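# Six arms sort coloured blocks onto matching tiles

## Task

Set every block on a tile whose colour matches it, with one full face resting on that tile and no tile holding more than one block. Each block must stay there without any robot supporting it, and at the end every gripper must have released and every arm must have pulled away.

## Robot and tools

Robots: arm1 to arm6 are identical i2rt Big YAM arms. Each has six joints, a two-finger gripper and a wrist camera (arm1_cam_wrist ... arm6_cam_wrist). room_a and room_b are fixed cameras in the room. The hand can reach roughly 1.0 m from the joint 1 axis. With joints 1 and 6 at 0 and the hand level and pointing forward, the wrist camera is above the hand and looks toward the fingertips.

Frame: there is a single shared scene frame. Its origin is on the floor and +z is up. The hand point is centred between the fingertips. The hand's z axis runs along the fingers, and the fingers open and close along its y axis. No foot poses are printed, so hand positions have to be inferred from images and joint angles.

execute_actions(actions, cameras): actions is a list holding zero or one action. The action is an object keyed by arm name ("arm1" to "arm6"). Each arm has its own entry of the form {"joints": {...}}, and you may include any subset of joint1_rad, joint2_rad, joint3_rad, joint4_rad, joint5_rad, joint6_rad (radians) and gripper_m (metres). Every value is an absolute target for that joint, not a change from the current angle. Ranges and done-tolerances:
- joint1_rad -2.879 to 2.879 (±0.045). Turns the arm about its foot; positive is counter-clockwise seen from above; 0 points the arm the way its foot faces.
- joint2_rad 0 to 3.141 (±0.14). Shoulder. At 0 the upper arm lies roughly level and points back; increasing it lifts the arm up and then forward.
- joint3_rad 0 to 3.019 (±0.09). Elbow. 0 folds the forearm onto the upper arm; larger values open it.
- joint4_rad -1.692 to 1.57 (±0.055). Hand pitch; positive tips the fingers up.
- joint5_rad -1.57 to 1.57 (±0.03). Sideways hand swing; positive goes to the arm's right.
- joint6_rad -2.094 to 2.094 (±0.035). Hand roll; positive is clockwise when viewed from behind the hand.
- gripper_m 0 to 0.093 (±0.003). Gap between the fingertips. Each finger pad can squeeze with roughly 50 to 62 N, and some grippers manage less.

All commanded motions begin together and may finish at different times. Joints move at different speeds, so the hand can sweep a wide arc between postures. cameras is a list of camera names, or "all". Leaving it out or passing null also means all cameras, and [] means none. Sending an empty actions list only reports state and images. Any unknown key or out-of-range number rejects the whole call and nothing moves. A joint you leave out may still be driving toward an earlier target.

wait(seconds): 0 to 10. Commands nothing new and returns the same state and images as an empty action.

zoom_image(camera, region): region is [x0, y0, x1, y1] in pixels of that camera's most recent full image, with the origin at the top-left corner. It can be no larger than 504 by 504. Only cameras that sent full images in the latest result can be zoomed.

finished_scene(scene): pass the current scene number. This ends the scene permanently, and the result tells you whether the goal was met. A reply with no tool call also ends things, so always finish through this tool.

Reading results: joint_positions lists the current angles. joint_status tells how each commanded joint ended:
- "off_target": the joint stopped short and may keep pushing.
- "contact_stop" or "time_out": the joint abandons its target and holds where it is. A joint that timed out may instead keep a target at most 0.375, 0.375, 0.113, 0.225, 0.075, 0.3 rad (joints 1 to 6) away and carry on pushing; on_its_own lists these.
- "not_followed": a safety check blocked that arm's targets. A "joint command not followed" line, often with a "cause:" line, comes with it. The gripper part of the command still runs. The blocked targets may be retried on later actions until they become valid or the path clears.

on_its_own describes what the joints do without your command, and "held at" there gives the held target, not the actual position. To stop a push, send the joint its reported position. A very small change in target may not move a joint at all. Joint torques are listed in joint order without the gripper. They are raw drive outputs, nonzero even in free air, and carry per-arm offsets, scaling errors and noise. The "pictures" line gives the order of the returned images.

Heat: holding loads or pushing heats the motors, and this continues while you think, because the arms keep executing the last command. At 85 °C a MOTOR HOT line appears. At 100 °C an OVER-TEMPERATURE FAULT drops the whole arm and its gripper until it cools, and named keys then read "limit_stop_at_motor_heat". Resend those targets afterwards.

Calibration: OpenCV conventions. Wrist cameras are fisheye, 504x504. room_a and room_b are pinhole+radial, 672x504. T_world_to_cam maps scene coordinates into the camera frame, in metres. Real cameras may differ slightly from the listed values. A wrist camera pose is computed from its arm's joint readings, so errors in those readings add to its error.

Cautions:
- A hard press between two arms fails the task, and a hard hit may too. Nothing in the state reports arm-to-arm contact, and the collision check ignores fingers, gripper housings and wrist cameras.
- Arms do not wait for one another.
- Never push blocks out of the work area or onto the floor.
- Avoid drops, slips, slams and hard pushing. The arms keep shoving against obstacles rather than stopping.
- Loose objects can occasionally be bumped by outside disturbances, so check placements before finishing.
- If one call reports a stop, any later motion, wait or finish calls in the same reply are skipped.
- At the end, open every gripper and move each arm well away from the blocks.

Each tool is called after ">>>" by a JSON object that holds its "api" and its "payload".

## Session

>>> {"api": "execute_actions", "payload": {"actions": []}}

Scene clock: 0.00 s.
Joint torques (N m, as the arm reports them, + toward a larger angle): no reading
arm1.joint_positions: joint1_rad=-0.635 joint2_rad=+0.604 joint3_rad=+1.467 joint4_rad=-1.264 joint5_rad=-0.269 joint6_rad=-0.380 gripper_m=+0.094
arm1.joint_status: not commanded
arm1.hand: x=-0.5122 y=-0.1461 z=+1.2832 quat_wxyz=(-0.410, -0.381, -0.741, +0.371) (m; scene frame)
arm2.joint_positions: joint1_rad=-0.798 joint2_rad=+0.488 joint3_rad=+1.659 joint4_rad=-1.248 joint5_rad=+0.137 joint6_rad=-0.664 gripper_m=+0.094
arm2.joint_status: not commanded
arm2.hand: x=-0.0715 y=+1.3066 z=+1.4143 quat_wxyz=(-0.651, +0.602, -0.414, -0.206) (m; scene frame)
arm3.joint_positions: joint1_rad=-0.732 joint2_rad=+0.269 joint3_rad=+1.535 joint4_rad=-1.508 joint5_rad=+0.229 joint6_rad=-0.044 gripper_m=+0.094
arm3.joint_status: not commanded
arm3.hand: x=+0.2348 y=-0.8927 z=+1.2942 quat_wxyz=(-0.613, -0.019, -0.786, +0.079) (m; scene frame)
arm4.joint_positions: joint1_rad=+0.297 joint2_rad=+0.451 joint3_rad=+1.500 joint4_rad=-1.511 joint5_rad=-0.284 joint6_rad=-0.470 gripper_m=+0.095
arm4.joint_status: not commanded
arm4.hand: x=-1.6670 y=-0.3013 z=+1.2414 quat_wxyz=(-0.382, -0.372, -0.759, +0.374) (m; scene frame)
arm5.joint_positions: joint1_rad=-0.589 joint2_rad=+0.316 joint3_rad=+1.608 joint4_rad=-1.162 joint5_rad=+0.009 joint6_rad=-0.793 gripper_m=+0.094
arm5.joint_status: not commanded
arm5.hand: x=+1.0429 y=+1.2996 z=+1.3684 quat_wxyz=(-0.752, +0.445, -0.485, +0.035) (m; scene frame)
arm6.joint_positions: joint1_rad=-0.357 joint2_rad=+0.505 joint3_rad=+1.553 joint4_rad=-1.172 joint5_rad=+0.058 joint6_rad=-0.767 gripper_m=+0.094
arm6.joint_status: not commanded
arm6.hand: x=+1.3271 y=-1.4977 z=+1.3477 quat_wxyz=(-0.636, +0.349, -0.662, +0.191) (m; scene frame)
pictures: arm1_cam_wrist, arm2_cam_wrist, arm3_cam_wrist, arm4_cam_wrist, arm5_cam_wrist, arm6_cam_wrist, room_a, room_b
camera_calibration (this result's frames):
arm1_cam_wrist: T_world_to_cam=[[-0.859734, -0.452503, 0.236853, -0.810361], [-0.507422, 0.703955, -0.496961, 0.486117], [0.0581422, -0.547439, -0.834823, 1.14505], [0, 0, 0, 1]] pos_world=[-0.516603, -0.0820513, 1.38943]
arm2_cam_wrist: T_world_to_cam=[[0.768556, -0.193097, 0.609947, -0.556803], [0.293899, -0.740264, -0.604676, 1.85052], [0.568283, 0.64399, -0.512183, 0.0528174], [0, 0, 0, 1]] pos_world=[-0.145947, 1.22834, 1.48564]
arm3_cam_wrist: T_world_to_cam=[[-0.112516, -0.986768, 0.116744, -1.0061], [-0.765616, 0.0112022, -0.643201, 1.02501], [0.633382, -0.161751, -0.756746, 0.808561], [0, 0, 0, 1]] pos_world=[0.159436, -0.873486, 1.38862]
arm4_cam_wrist: T_world_to_cam=[[-0.845997, -0.454376, 0.278982, -1.89097], [-0.53318, 0.723597, -0.438322, -0.119542], [-0.00270803, -0.519567, -0.854425, 1.02121], [0, 0, 0, 1]] pos_world=[-1.66073, -0.242126, 1.34769]
arm5_cam_wrist: T_world_to_cam=[[0.377839, -0.595932, 0.708592, -0.592905], [-0.0212994, -0.770717, -0.636822, 1.90276], [0.925626, 0.225524, -0.3039, -0.717076], [0, 0, 0, 1]] pos_world=[0.928295, 1.27487, 1.41393]
arm6_cam_wrist: T_world_to_cam=[[0.210835, -0.683896, 0.698451, -2.24749], [-0.545348, -0.675277, -0.496585, 0.38389], [0.811261, -0.276201, -0.515334, -0.67788], [0, 0, 0, 1]] pos_world=[1.23314, -1.46505, 1.41106]
Images, in order (width x height): arm1_cam_wrist 504x504, arm2_cam_wrist 504x504, arm3_cam_wrist 504x504, arm4_cam_wrist 504x504, arm5_cam_wrist 504x504, arm6_cam_wrist 504x504, room_a 672x504, room_b 672x504.

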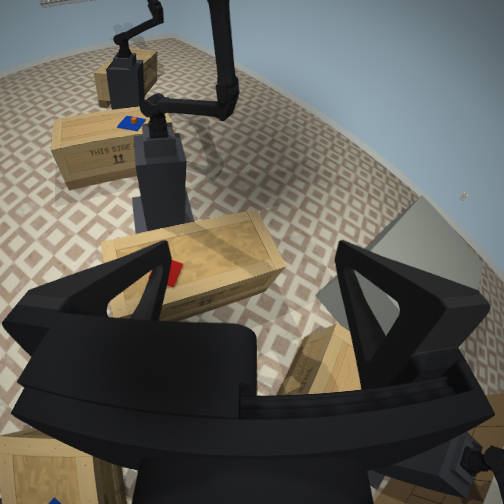

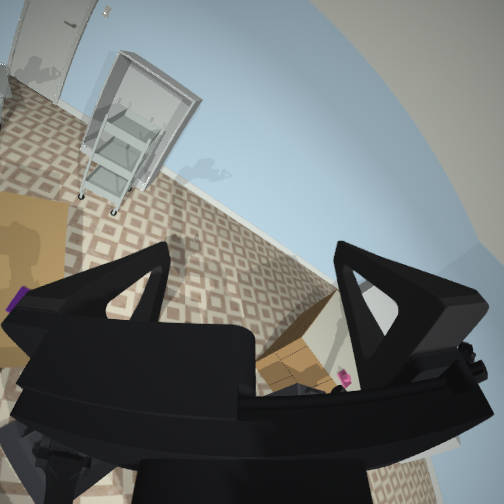

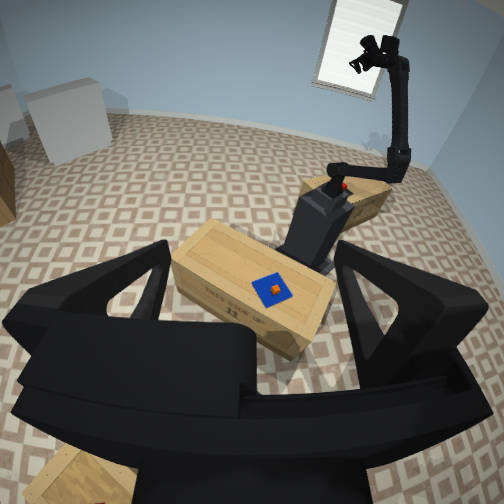

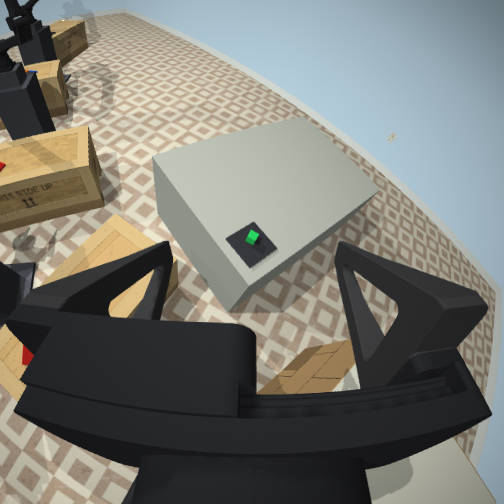

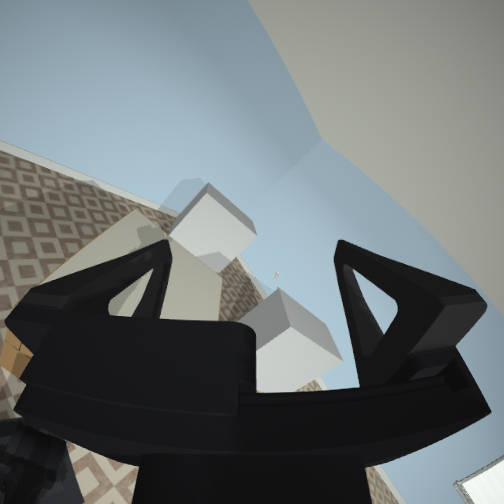

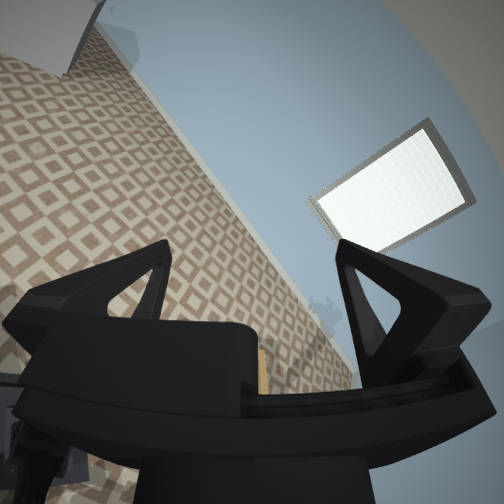

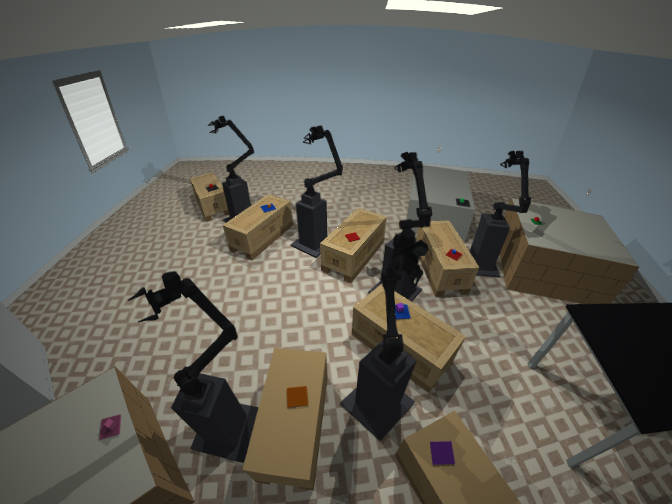

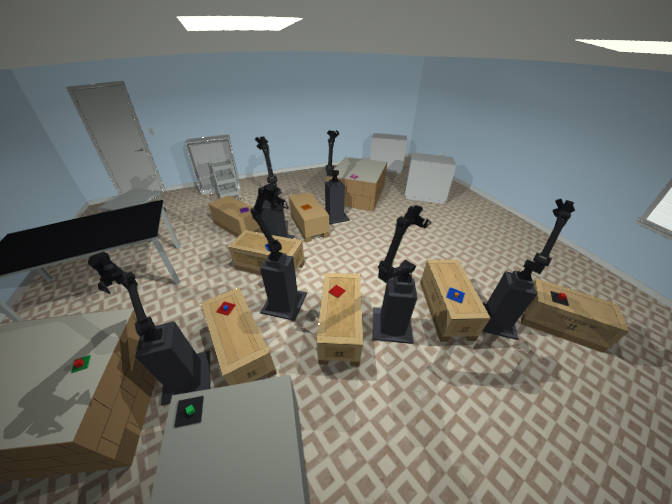

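>>> {"api": "execute_actions", "payload": {"actions": [{"arm1":{"joints":{"joint1_rad":-2.19,"joint2_rad":2.2,"joint3_rad":1.7,"joint4_rad":-1.05,"joint5_rad":0,"joint6_rad":0}},"arm2":{"joints":{"joint1_rad":2.03,"joint2_rad":2.2,"joint3_rad":1.65,"joint4_rad":-1.0,"joint5_rad":0,"joint6_rad":0}},"arm3":{"joints":{"joint1_rad":-1.33,"joint2_rad":2.05,"joint3_rad":1.45,"joint4_rad":-0.95,"joint5_rad":0,"joint6_rad":0}},"arm4":{"joints":{"joint1_rad":-1.43,"joint2_rad":1.8,"joint3_rad":1.5,"joint4_rad":-1.25,"joint5_rad":0,"joint6_rad":0}},"arm6":{"joints":{"joint1_rad":-1.2,"joint2_rad":1.95,"joint3_rad":1.4,"joint4_rad":-1.0,"joint5_rad":0,"joint6_rad":0}}}], "cameras": ["arm1_cam_wrist","arm2_cam_wrist","arm3_cam_wrist","arm4_cam_wrist","arm6_cam_wrist","room_b"]}}

Scene clock: 17.33 s.
Joint torques (N m, as the arm reports them, + toward a larger angle): arm1=[  0.82 -24.08   8.16   0.73   0.01   0.18] | arm2=[ -0.39 -15.9    8.54   0.68   0.     0.22] | arm3=[ -1.13 -18.97   8.84   0.1   -0.14   0.13] | arm4=[ -1.27 -19.1    9.48   0.6   -0.01  -0.12] | arm5=[ 0.72  9.29  4.66  1.64 -0.05  0.07] | arm6=[  0.98 -17.12   6.49   0.32   0.04   0.1 ]
arm1.joint_positions: joint1_rad=-2.192 joint2_rad=+2.177 joint3_rad=+1.688 joint4_rad=-1.051 joint5_rad=+0.002 joint6_rad=-0.011 gripper_m=+0.094
arm1.joint_status: all done
arm1.hand: x=-1.2073 y=+0.0268 z=+0.6642 quat_wxyz=(+0.008, -0.999, -0.046, +0.015) (m; scene frame)
arm2.joint_positions: joint1_rad=+2.042 joint2_rad=+2.197 joint3_rad=+1.655 joint4_rad=-0.999 joint5_rad=-0.001 joint6_rad=-0.014 gripper_m=+0.094
arm2.joint_status: all done
arm2.hand: x=-0.4010 y=+0.6423 z=+0.6624 quat_wxyz=(+0.000, +0.846, +0.533, -0.013) (m; scene frame)
arm3.joint_positions: joint1_rad=-1.326 joint2_rad=+2.062 joint3_rad=+1.437 joint4_rad=-0.960 joint5_rad=+0.002 joint6_rad=-0.010 gripper_m=+0.094
arm3.joint_status: all done
arm3.hand: x=+0.7000 y=-1.1342 z=+0.6537 quat_wxyz=(+0.008, -0.247, -0.969, +0.001) (m; scene frame)
arm4.joint_positions: joint1_rad=-1.439 joint2_rad=+1.815 joint3_rad=+1.486 joint4_rad=-1.247 joint5_rad=+0.000 joint6_rad=-0.006 gripper_m=+0.095
arm4.joint_status: all done
arm4.hand: x=-2.2449 y=-0.1064 z=+0.7662 quat_wxyz=(+0.002, -0.998, +0.070, -0.008) (m; scene frame)
arm5.joint_positions: joint1_rad=-0.589 joint2_rad=+0.316 joint3_rad=+1.608 joint4_rad=-1.162 joint5_rad=+0.009 joint6_rad=-0.793 gripper_m=+0.094
arm5.joint_status: not commanded
arm5.hand: x=+1.0429 y=+1.2996 z=+1.3684 quat_wxyz=(-0.752, +0.445, -0.485, +0.035) (m; scene frame)
arm6.joint_positions: joint1_rad=-1.207 joint2_rad=+1.950 joint3_rad=+1.398 joint4_rad=-1.001 joint5_rad=+0.000 joint6_rad=-0.011 gripper_m=+0.094
arm6.joint_status: all done
arm6.hand: x=+1.6329 y=-1.8407 z=+0.6870 quat_wxyz=(-0.011, -0.289, -0.957, +0.003) (m; scene frame)
pictures: arm1_cam_wrist, arm2_cam_wrist, arm3_cam_wrist, arm4_cam_wrist, arm6_cam_wrist, room_b
camera_calibration (this result's frames):
arm1_cam_wrist: T_world_to_cam=[[-0.0989561, 0.99509, -0.00189224, -0.144841], [0.827128, 0.0833102, 0.555804, 0.632643], [0.553233, 0.0534351, -0.831311, 1.34265], [0, 0, 0, 1]] pos_world=[-1.28041, 0.0196796, 0.764263]
arm2_cam_wrist: T_world_to_cam=[[-0.90019, 0.435259, 0.0143868, -0.651488], [0.367296, 0.741052, 0.562082, -0.693965], [0.23399, 0.511265, -0.826957, 0.442451], [0, 0, 0, 1]] pos_world=[-0.435102, 0.57162, 0.765326]
arm3_cam_wrist: T_world_to_cam=[[-0.461805, -0.886967, -0.00506091, -0.679983], [-0.712391, 0.3675, 0.597866, 0.527473], [-0.528427, 0.279703, -0.80158, 1.33337], [0, 0, 0, 1]] pos_world=[0.766337, -1.16992, 0.750006]
arm4_cam_wrist: T_world_to_cam=[[0.137604, 0.990464, -0.00680739, 0.422097], [0.790761, -0.105716, 0.602927, 1.30907], [0.596458, -0.0883484, -0.797767, 2.0624], [0, 0, 0, 1]] pos_world=[-2.32338, -0.0974723, 0.858919]
arm6_cam_wrist: T_world_to_cam=[[-0.552705, -0.833355, 0.00605698, -0.637767], [-0.675225, 0.452064, 0.582846, 1.53657], [-0.488455, 0.318052, -0.81256, 2.05912], [0, 0, 0, 1]] pos_world=[1.69082, -1.88102, 0.781436]
Images, in order (width x height): arm1_cam_wrist 504x504, arm2_cam_wrist 504x504, arm3_cam_wrist 504x504, arm4_cam_wrist 504x504, arm6_cam_wrist 504x504, room_b 672x504.

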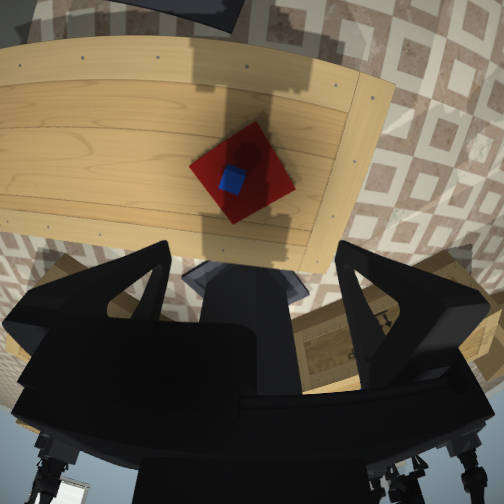

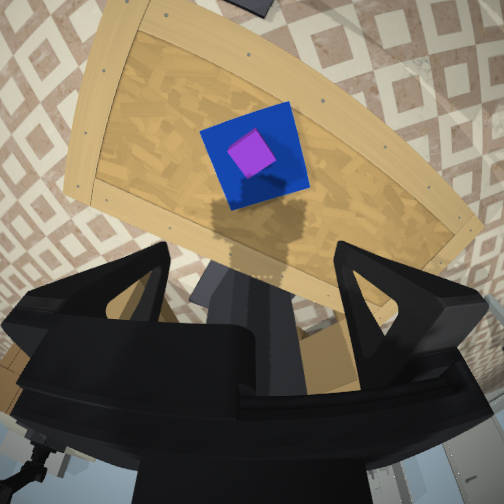

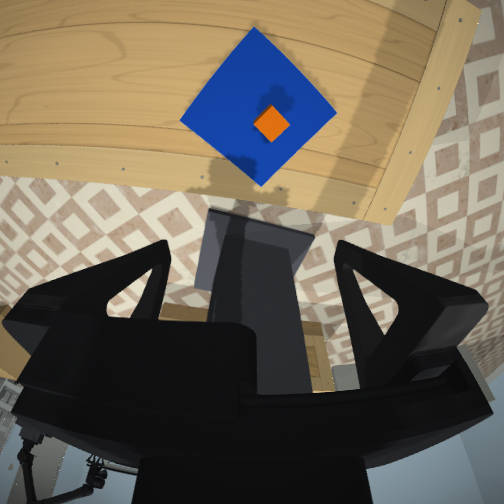

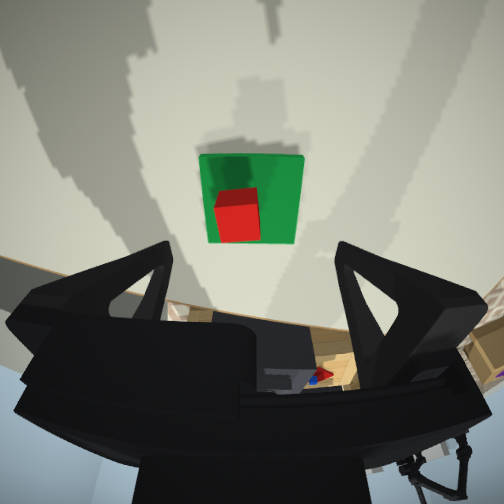

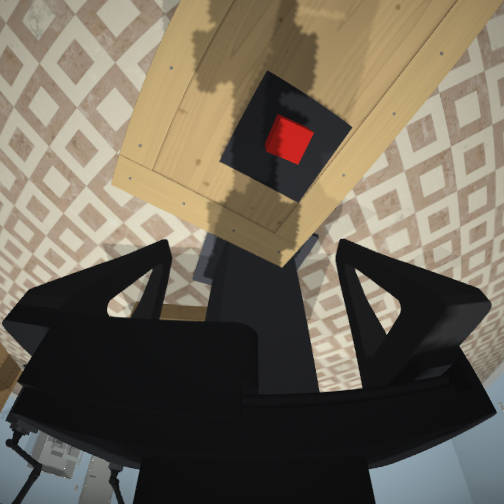

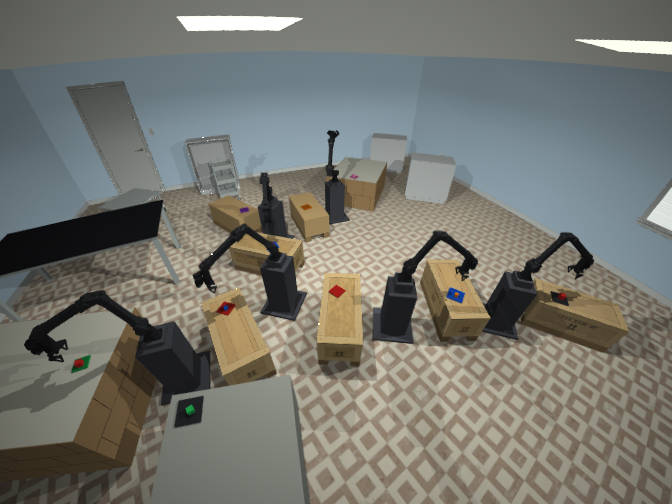

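>>> {"api": "execute_actions", "payload": {"actions": [{"arm1":{"joints":{"joint1_rad":-2.15,"joint2_rad":2.37,"joint3_rad":1.63,"joint4_rad":-0.8,"joint6_rad":0.34}},"arm2":{"joints":{"joint2_rad":2.455,"joint3_rad":1.75,"joint4_rad":-0.83,"joint6_rad":-0.56}},"arm3":{"joints":{"joint1_rad":-1.37,"joint2_rad":2.32,"joint3_rad":1.58,"joint4_rad":-0.785,"joint6_rad":0.75}},"arm4":{"joints":{"joint1_rad":-1.395,"joint2_rad":1.77,"joint3_rad":1.27,"joint4_rad":-1.045,"joint6_rad":-0.08}},"arm6":{"joints":{"joint1_rad":-1.295,"joint2_rad":2.24,"joint3_rad":1.47,"joint4_rad":-0.77,"joint6_rad":0.35}}}], "cameras": ["arm1_cam_wrist","arm2_cam_wrist","arm3_cam_wrist","arm4_cam_wrist","arm6_cam_wrist"]}}

Scene clock: 27.37 s.
Joint torques (N m, as the arm reports them, + toward a larger angle): arm1=[  1.12 -27.27   6.97   1.3    0.06   0.23] | arm2=[ -0.57 -18.22   9.25   1.08  -0.05  -0.14] | arm3=[ -1.26 -22.49   7.98   0.15  -0.07   0.14] | arm4=[ -1.71 -17.01   8.54   1.22  -0.02  -0.24] | arm5=[ 0.72  9.36  4.71  1.64 -0.06  0.08] | arm6=[  0.89 -19.76   6.13   0.5    0.08   0.06]
arm1.joint_positions: joint1_rad=-2.153 joint2_rad=+2.380 joint3_rad=+1.617 joint4_rad=-0.818 joint5_rad=+0.002 joint6_rad=+0.327 gripper_m=+0.094
arm1.joint_status: all done
arm1.hand: x=-1.1828 y=+0.0071 z=+0.5188 quat_wxyz=(+0.009, -0.995, +0.104, -0.005) (m; scene frame)
arm2.joint_positions: joint1_rad=+2.042 joint2_rad=+2.469 joint3_rad=+1.734 joint4_rad=-0.841 joint5_rad=-0.001 joint6_rad=-0.545 gripper_m=+0.094
arm2.joint_status: all done
arm2.hand: x=-0.4064 y=+0.6358 z=+0.5194 quat_wxyz=(-0.008, +0.676, +0.737, +0.004) (m; scene frame)
arm3.joint_positions: joint1_rad=-1.367 joint2_rad=+2.347 joint3_rad=+1.565 joint4_rad=-0.795 joint5_rad=+0.002 joint6_rad=+0.739 gripper_m=+0.094
arm3.joint_status: all done
arm3.hand: x=+0.7206 y=-1.1748 z=+0.5286 quat_wxyz=(+0.003, -0.601, -0.799, +0.003) (m; scene frame)
arm4.joint_positions: joint1_rad=-1.396 joint2_rad=+1.775 joint3_rad=+1.258 joint4_rad=-1.057 joint5_rad=+0.000 joint6_rad=-0.073 gripper_m=+0.095
arm4.joint_status: all done
arm4.hand: x=-2.2042 y=-0.1339 z=+0.7074 quat_wxyz=(+0.002, -1.000, +0.015, -0.007) (m; scene frame)
arm5.joint_positions: joint1_rad=-0.589 joint2_rad=+0.316 joint3_rad=+1.608 joint4_rad=-1.162 joint5_rad=+0.009 joint6_rad=-0.793 gripper_m=+0.094
arm5.joint_status: not commanded
arm5.hand: x=+1.0429 y=+1.2996 z=+1.3684 quat_wxyz=(-0.752, +0.445, -0.485, +0.035) (m; scene frame)
arm6.joint_positions: joint1_rad=-1.303 joint2_rad=+2.250 joint3_rad=+1.455 joint4_rad=-0.780 joint5_rad=+0.000 joint6_rad=+0.339 gripper_m=+0.094
arm6.joint_status: all done
arm6.hand: x=+1.6200 y=-1.8992 z=+0.5397 quat_wxyz=(+0.000, -0.494, -0.869, -0.001) (m; scene frame)
pictures: arm1_cam_wrist, arm2_cam_wrist, arm3_cam_wrist, arm4_cam_wrist, arm6_cam_wrist
camera_calibration (this result's frames):
arm1_cam_wrist: T_world_to_cam=[[0.199608, 0.979875, 0.000835369, 0.228775], [0.794511, -0.162347, 0.585147, 0.642742], [0.573506, -0.116136, -0.810927, 1.22392], [0, 0, 0, 1]] pos_world=[-1.25826, 0.022318, 0.616219]
arm2_cam_wrist: T_world_to_cam=[[-0.996731, -0.0805483, 0.00621235, -0.358454], [-0.0611227, 0.802163, 0.593969, -0.836303], [-0.0528265, 0.591648, -0.804464, 0.149384], [0, 0, 0, 1]] pos_world=[-0.400508, 0.553595, 0.619139]
arm3_cam_wrist: T_world_to_cam=[[-0.955202, -0.295952, -0.00116007, 0.34069], [-0.240209, 0.772987, 0.587189, 0.77355], [-0.172883, 0.561163, -0.809449, 1.33398], [0, 0, 0, 1]] pos_world=[0.741865, -1.2457, 0.625968]
arm4_cam_wrist: T_world_to_cam=[[0.0277816, 0.99958, -0.00825506, 0.20347], [0.798679, -0.0172303, 0.601511, 1.33974], [0.601116, -0.0233041, -0.798822, 2.0085], [0, 0, 0, 1]] pos_world=[-2.28302, -0.133495, 0.800245]
arm6_cam_wrist: T_world_to_cam=[[-0.858593, -0.512631, 0.0052498, 0.412369], [-0.406971, 0.687783, 0.601106, 1.64335], [-0.311756, 0.513969, -0.799152, 2.03038], [0, 0, 0, 1]] pos_world=[1.65584, -1.96243, 0.632591]
Images, in order (width x height): arm1_cam_wrist 504x504, arm2_cam_wrist 504x504, arm3_cam_wrist 504x504, arm4_cam_wrist 504x504, arm6_cam_wrist 504x504.

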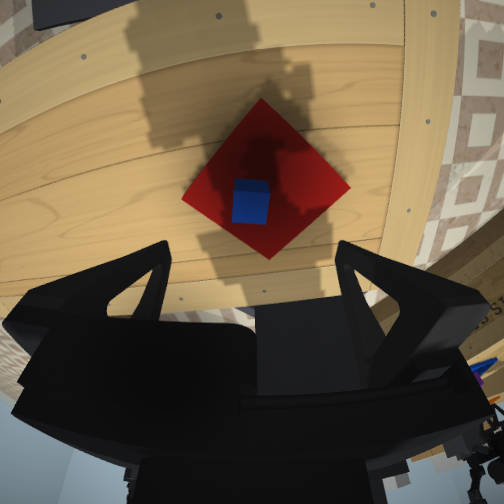

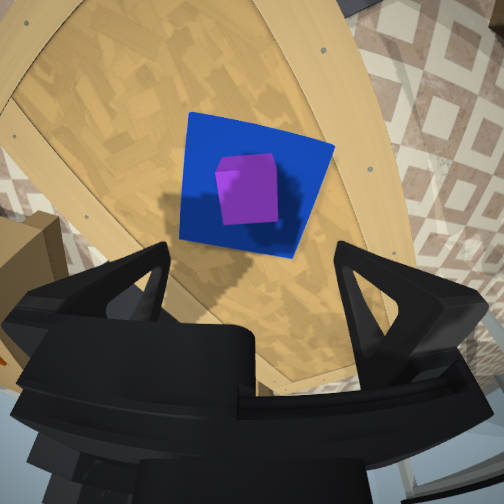

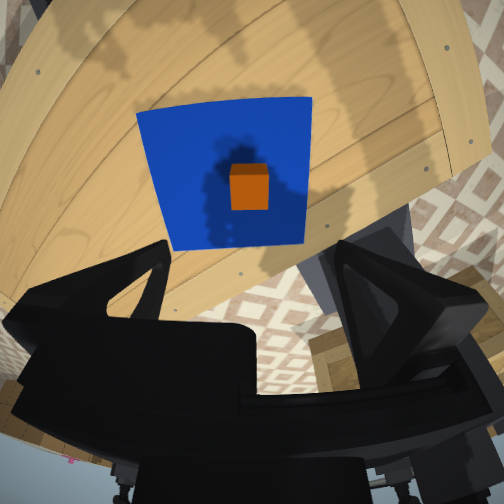

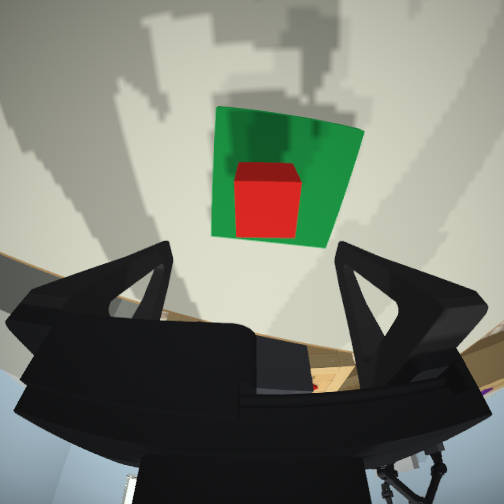

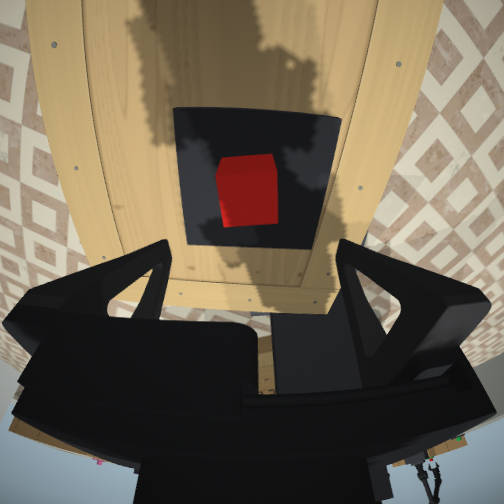

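>>> {"api": "execute_actions", "payload": {"actions": [{"arm1":{"joints":{"joint2_rad":2.545,"joint3_rad":1.66,"joint4_rad":-0.65,"joint6_rad":0.4}},"arm2":{"joints":{"joint2_rad":2.63,"joint3_rad":1.82,"joint4_rad":-0.73,"joint6_rad":-0.64}},"arm3":{"joints":{"joint2_rad":2.515,"joint3_rad":1.64,"joint4_rad":-0.66}},"arm4":{"joints":{"joint1_rad":-1.42,"joint2_rad":1.87,"joint3_rad":1.235,"joint4_rad":-0.91}},"arm6":{"joints":{"joint2_rad":2.42,"joint3_rad":1.49,"joint4_rad":-0.61,"joint6_rad":0.26}}}], "cameras": ["arm1_cam_wrist","arm2_cam_wrist","arm3_cam_wrist","arm4_cam_wrist","arm6_cam_wrist"]}}

Scene clock: 37.00 s.
Joint torques (N m, as the arm reports them, + toward a larger angle): arm1=[  0.93 -27.11   6.37   1.29   0.07   0.18] | arm2=[ -0.38 -18.14   8.45   0.92  -0.07  -0.12] | arm3=[ -1.15 -22.74   6.68   0.17  -0.07   0.13] | arm4=[ -2.51 -17.83   7.5    1.12  -0.09  -0.24] | arm5=[ 0.85  9.22  4.67  1.68 -0.04  0.07] | arm6=[  0.95 -20.75   5.23   0.47   0.06  -0.12]
arm1.joint_positions: joint1_rad=-2.153 joint2_rad=+2.546 joint3_rad=+1.643 joint4_rad=-0.667 joint5_rad=+0.002 joint6_rad=+0.387 gripper_m=+0.094
arm1.joint_status: all done
arm1.hand: x=-1.1769 y=+0.0091 z=+0.4275 quat_wxyz=(+0.008, -0.991, +0.134, +0.001) (m; scene frame)
arm2.joint_positions: joint1_rad=+2.042 joint2_rad=+2.632 joint3_rad=+1.804 joint4_rad=-0.737 joint5_rad=-0.001 joint6_rad=-0.626 gripper_m=+0.094
arm2.joint_status: all done
arm2.hand: x=-0.4082 y=+0.6345 z=+0.4364 quat_wxyz=(-0.006, +0.646, +0.763, -0.001) (m; scene frame)
arm3.joint_positions: joint1_rad=-1.367 joint2_rad=+2.538 joint3_rad=+1.628 joint4_rad=-0.670 joint5_rad=+0.002 joint6_rad=+0.740 gripper_m=+0.094
arm3.joint_status: all done
arm3.hand: x=+0.7196 y=-1.1746 z=+0.4324 quat_wxyz=(+0.005, -0.602, -0.799, +0.003) (m; scene frame)
arm4.joint_positions: joint1_rad=-1.412 joint2_rad=+1.877 joint3_rad=+1.230 joint4_rad=-0.920 joint5_rad=+0.001 joint6_rad=-0.074 gripper_m=+0.095
arm4.joint_status: all done
arm4.hand: x=-2.2126 y=-0.1242 z=+0.6493 quat_wxyz=(+0.003, -1.000, +0.022, -0.004) (m; scene frame)
arm5.joint_positions: joint1_rad=-0.589 joint2_rad=+0.316 joint3_rad=+1.608 joint4_rad=-1.162 joint5_rad=+0.009 joint6_rad=-0.793 gripper_m=+0.094
arm5.joint_status: not commanded
arm5.hand: x=+1.0429 y=+1.2996 z=+1.3684 quat_wxyz=(-0.752, +0.445, -0.485, +0.035) (m; scene frame)
arm6.joint_positions: joint1_rad=-1.303 joint2_rad=+2.431 joint3_rad=+1.474 joint4_rad=-0.619 joint5_rad=+0.000 joint6_rad=+0.271 gripper_m=+0.094
arm6.joint_status: all done
arm6.hand: x=+1.6149 y=-1.8947 z=+0.4438 quat_wxyz=(+0.000, -0.464, -0.886, -0.001) (m; scene frame)
pictures: arm1_cam_wrist, arm2_cam_wrist, arm3_cam_wrist, arm4_cam_wrist, arm6_cam_wrist
camera_calibration (this result's frames):
arm1_cam_wrist: T_world_to_cam=[[0.257715, 0.966216, -0.0031299, 0.295888], [0.790815, -0.209068, 0.575241, 0.692126], [0.555153, -0.150724, -0.817978, 1.12844], [0, 0, 0, 1]] pos_world=[-1.25005, 0.0288915, 0.525822]
arm2_cam_wrist: T_world_to_cam=[[-0.987043, -0.160106, 0.0106257, -0.307394], [-0.123377, 0.799616, 0.5877, -0.807194], [-0.102591, 0.578774, -0.809009, 0.0731493], [0, 0, 0, 1]] pos_world=[-0.395496, 0.553893, 0.536833]
arm3_cam_wrist: T_world_to_cam=[[-0.955544, -0.294847, 0.00110729, 0.340278], [-0.237595, 0.772213, 0.589267, 0.825981], [-0.174599, 0.562807, -0.807938, 1.25834], [0, 0, 0, 1]] pos_world=[0.741103, -1.24571, 0.52956]
arm4_cam_wrist: T_world_to_cam=[[0.042551, 0.999074, -0.00642122, 0.22495], [0.80237, -0.0303424, 0.596055, 1.3916], [0.595308, -0.0305149, -0.802918, 1.95633], [0, 0, 0, 1]] pos_world=[-2.29077, -0.12282, 0.742746]
arm6_cam_wrist: T_world_to_cam=[[-0.821608, -0.570026, 0.00564256, 0.242143], [-0.452306, 0.657892, 0.602161, 1.71197], [-0.346959, 0.492188, -0.798355, 1.96505], [0, 0, 0, 1]] pos_world=[1.65507, -1.95544, 0.536555]
Images, in order (width x height): arm1_cam_wrist 504x504, arm2_cam_wrist 504x504, arm3_cam_wrist 504x504, arm4_cam_wrist 504x504, arm6_cam_wrist 504x504.

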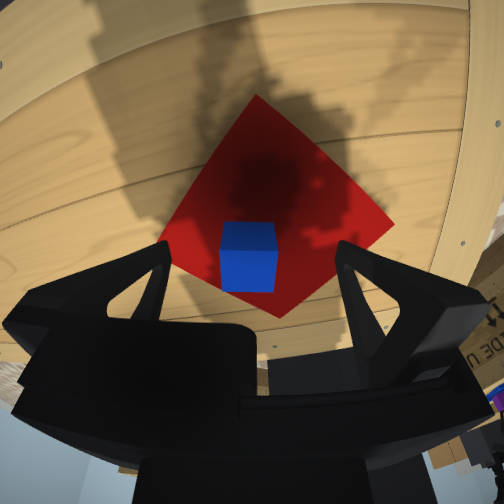

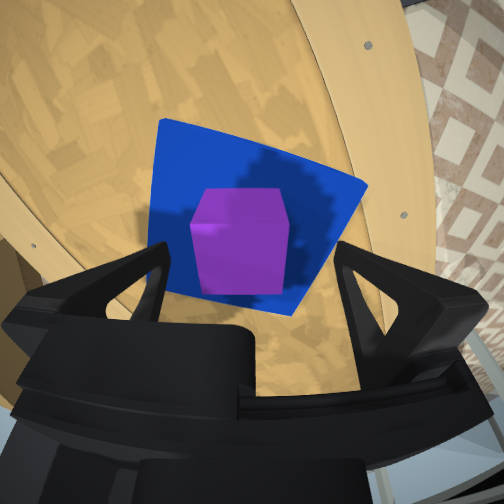

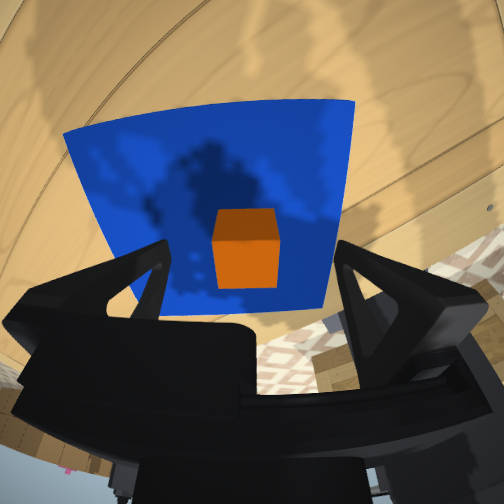

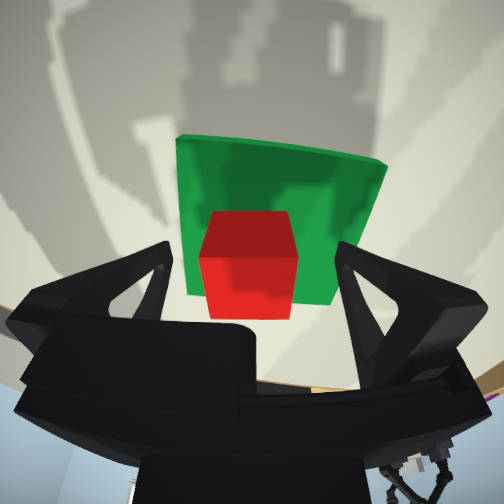

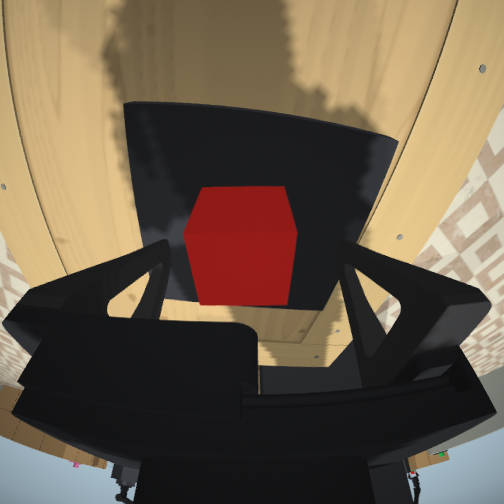

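>>> {"api": "execute_actions", "payload": {"actions": [{"arm1":{"joints":{"joint2_rad":2.605}},"arm2":{"joints":{"joint2_rad":2.68,"joint4_rad":-0.68}},"arm3":{"joints":{"joint2_rad":2.572,"joint4_rad":-0.63}},"arm4":{"joints":{"joint2_rad":1.92,"joint4_rad":-0.93}},"arm6":{"joints":{"joint2_rad":2.46,"joint4_rad":-0.57}}}], "cameras": ["arm1_cam_wrist","arm2_cam_wrist","arm3_cam_wrist","arm4_cam_wrist","arm6_cam_wrist"]}}

Scene clock: 41.37 s.
Joint torques (N m, as the arm reports them, + toward a larger angle): arm1=[  1.13 -24.61   6.2    1.2    0.07   0.21] | arm2=[ -0.51 -15.7    8.39   1.22  -0.06  -0.12] | arm3=[ -1.1  -20.08   6.56   0.33  -0.07   0.13] | arm4=[ -2.4  -14.93   7.41   0.42  -0.1   -0.23] | arm5=[ 0.82  9.31  4.66  1.63 -0.04  0.07] | arm6=[  0.87 -18.07   5.36   0.56   0.09  -0.12]
arm1.joint_positions: joint1_rad=-2.153 joint2_rad=+2.578 joint3_rad=+1.643 joint4_rad=-0.667 joint5_rad=+0.002 joint6_rad=+0.387 gripper_m=+0.094
arm1.joint_status: all done
arm1.hand: x=-1.1642 y=+0.0109 z=+0.4089 quat_wxyz=(+0.012, -0.991, +0.134, -0.014) (m; scene frame)
arm2.joint_positions: joint1_rad=+2.042 joint2_rad=+2.654 joint3_rad=+1.804 joint4_rad=-0.694 joint5_rad=-0.001 joint6_rad=-0.626 gripper_m=+0.094
arm2.joint_status: all done
arm2.hand: x=-0.4093 y=+0.6329 z=+0.4232 quat_wxyz=(-0.004, +0.646, +0.763, -0.011) (m; scene frame)
arm3.joint_positions: joint1_rad=-1.367 joint2_rad=+2.561 joint3_rad=+1.628 joint4_rad=-0.644 joint5_rad=+0.002 joint6_rad=+0.740 gripper_m=+0.094
arm3.joint_status: all done
arm3.hand: x=+0.7173 y=-1.1732 z=+0.4191 quat_wxyz=(+0.004, -0.602, -0.799, +0.003) (m; scene frame)
arm4.joint_positions: joint1_rad=-1.412 joint2_rad=+1.883 joint3_rad=+1.230 joint4_rad=-0.921 joint5_rad=+0.002 joint6_rad=-0.076 gripper_m=+0.095
arm4.joint_status: all done
arm4.hand: x=-2.2115 y=-0.1242 z=+0.6466 quat_wxyz=(+0.003, -1.000, +0.022, -0.007) (m; scene frame)
arm5.joint_positions: joint1_rad=-0.589 joint2_rad=+0.316 joint3_rad=+1.608 joint4_rad=-1.162 joint5_rad=+0.009 joint6_rad=-0.793 gripper_m=+0.094
arm5.joint_status: not commanded
arm5.hand: x=+1.0429 y=+1.2996 z=+1.3684 quat_wxyz=(-0.752, +0.445, -0.485, +0.035) (m; scene frame)
arm6.joint_positions: joint1_rad=-1.303 joint2_rad=+2.435 joint3_rad=+1.474 joint4_rad=-0.581 joint5_rad=+0.000 joint6_rad=+0.271 gripper_m=+0.094
arm6.joint_status: all done
arm6.hand: x=+1.6212 y=-1.9000 z=+0.4418 quat_wxyz=(-0.017, -0.464, -0.885, +0.003) (m; scene frame)
pictures: arm1_cam_wrist, arm2_cam_wrist, arm3_cam_wrist, arm4_cam_wrist, arm6_cam_wrist
camera_calibration (this result's frames):
arm1_cam_wrist: T_world_to_cam=[[0.258071, 0.966086, 0.00875029, 0.286382], [0.772033, -0.211661, 0.599304, 0.661479], [0.580831, -0.147907, -0.800474, 1.12913], [0, 0, 0, 1]] pos_world=[-1.24042, 0.0303457, 0.504905]
arm2_cam_wrist: T_world_to_cam=[[-0.986762, -0.160434, 0.0237212, -0.313758], [-0.118128, 0.81123, 0.572671, -0.797073], [-0.111119, 0.562287, -0.819442, 0.0747118], [0, 0, 0, 1]] pos_world=[-0.395459, 0.554263, 0.525125]
arm3_cam_wrist: T_world_to_cam=[[-0.955541, -0.294857, -0.000906234, 0.339317], [-0.239133, 0.773151, 0.587413, 0.835226], [-0.172502, 0.561514, -0.809287, 1.24393], [0, 0, 0, 1]] pos_world=[0.738541, -1.24419, 0.516378]
arm4_cam_wrist: T_world_to_cam=[[0.0410977, 0.999136, -0.00620683, 0.221526], [0.798273, -0.0290984, 0.601593, 1.37987], [0.600892, -0.0296788, -0.798779, 1.96323], [0, 0, 0, 1]] pos_world=[-2.29031, -0.122916, 0.739448]
arm6_cam_wrist: T_world_to_cam=[[-0.821671, -0.56995, -0.00369655, 0.248708], [-0.468127, 0.671149, 0.574818, 1.78237], [-0.325137, 0.474042, -0.818273, 1.90718], [0, 0, 0, 1]] pos_world=[1.65883, -1.95857, 0.536975]
Images, in order (width x height): arm1_cam_wrist 504x504, arm2_cam_wrist 504x504, arm3_cam_wrist 504x504, arm4_cam_wrist 504x504, arm6_cam_wrist 504x504.

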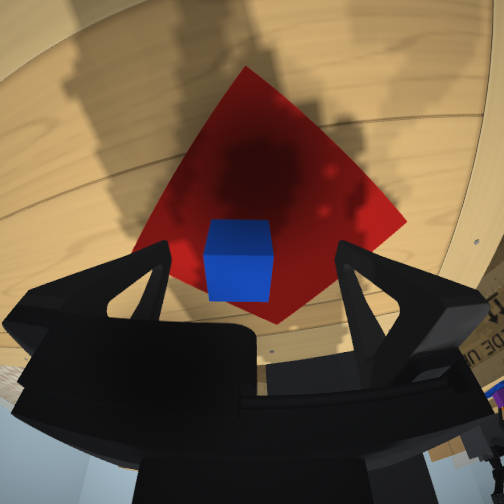

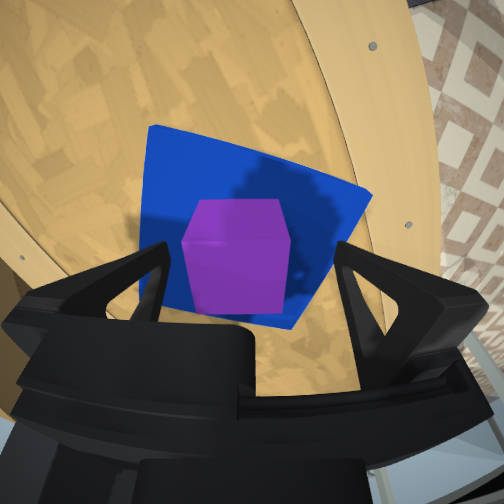

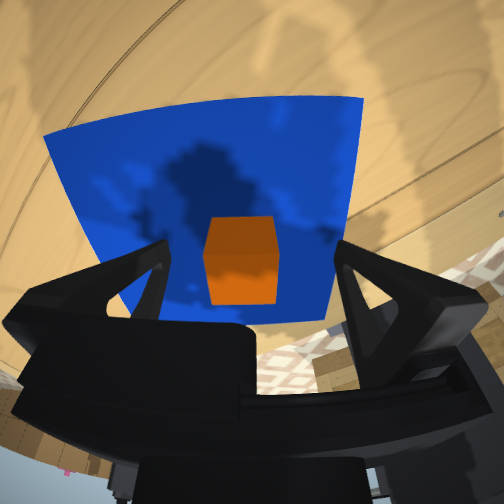

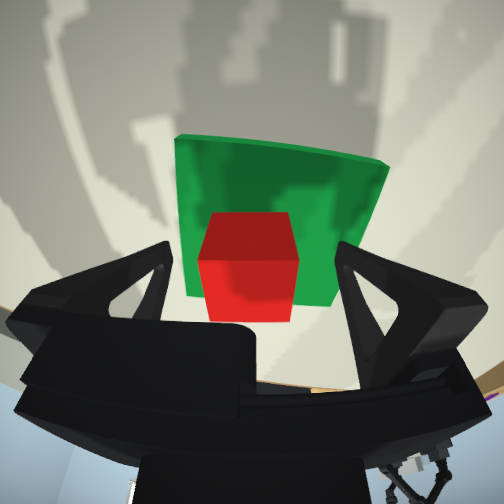

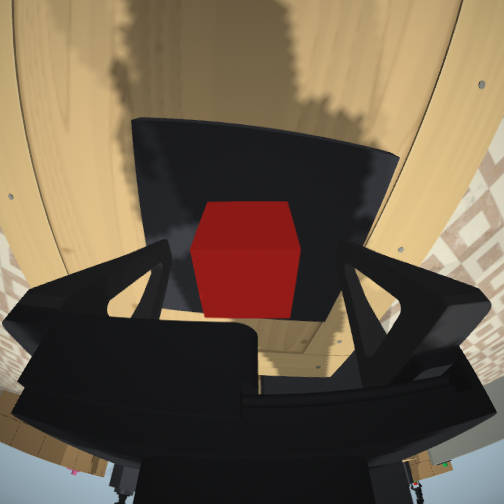

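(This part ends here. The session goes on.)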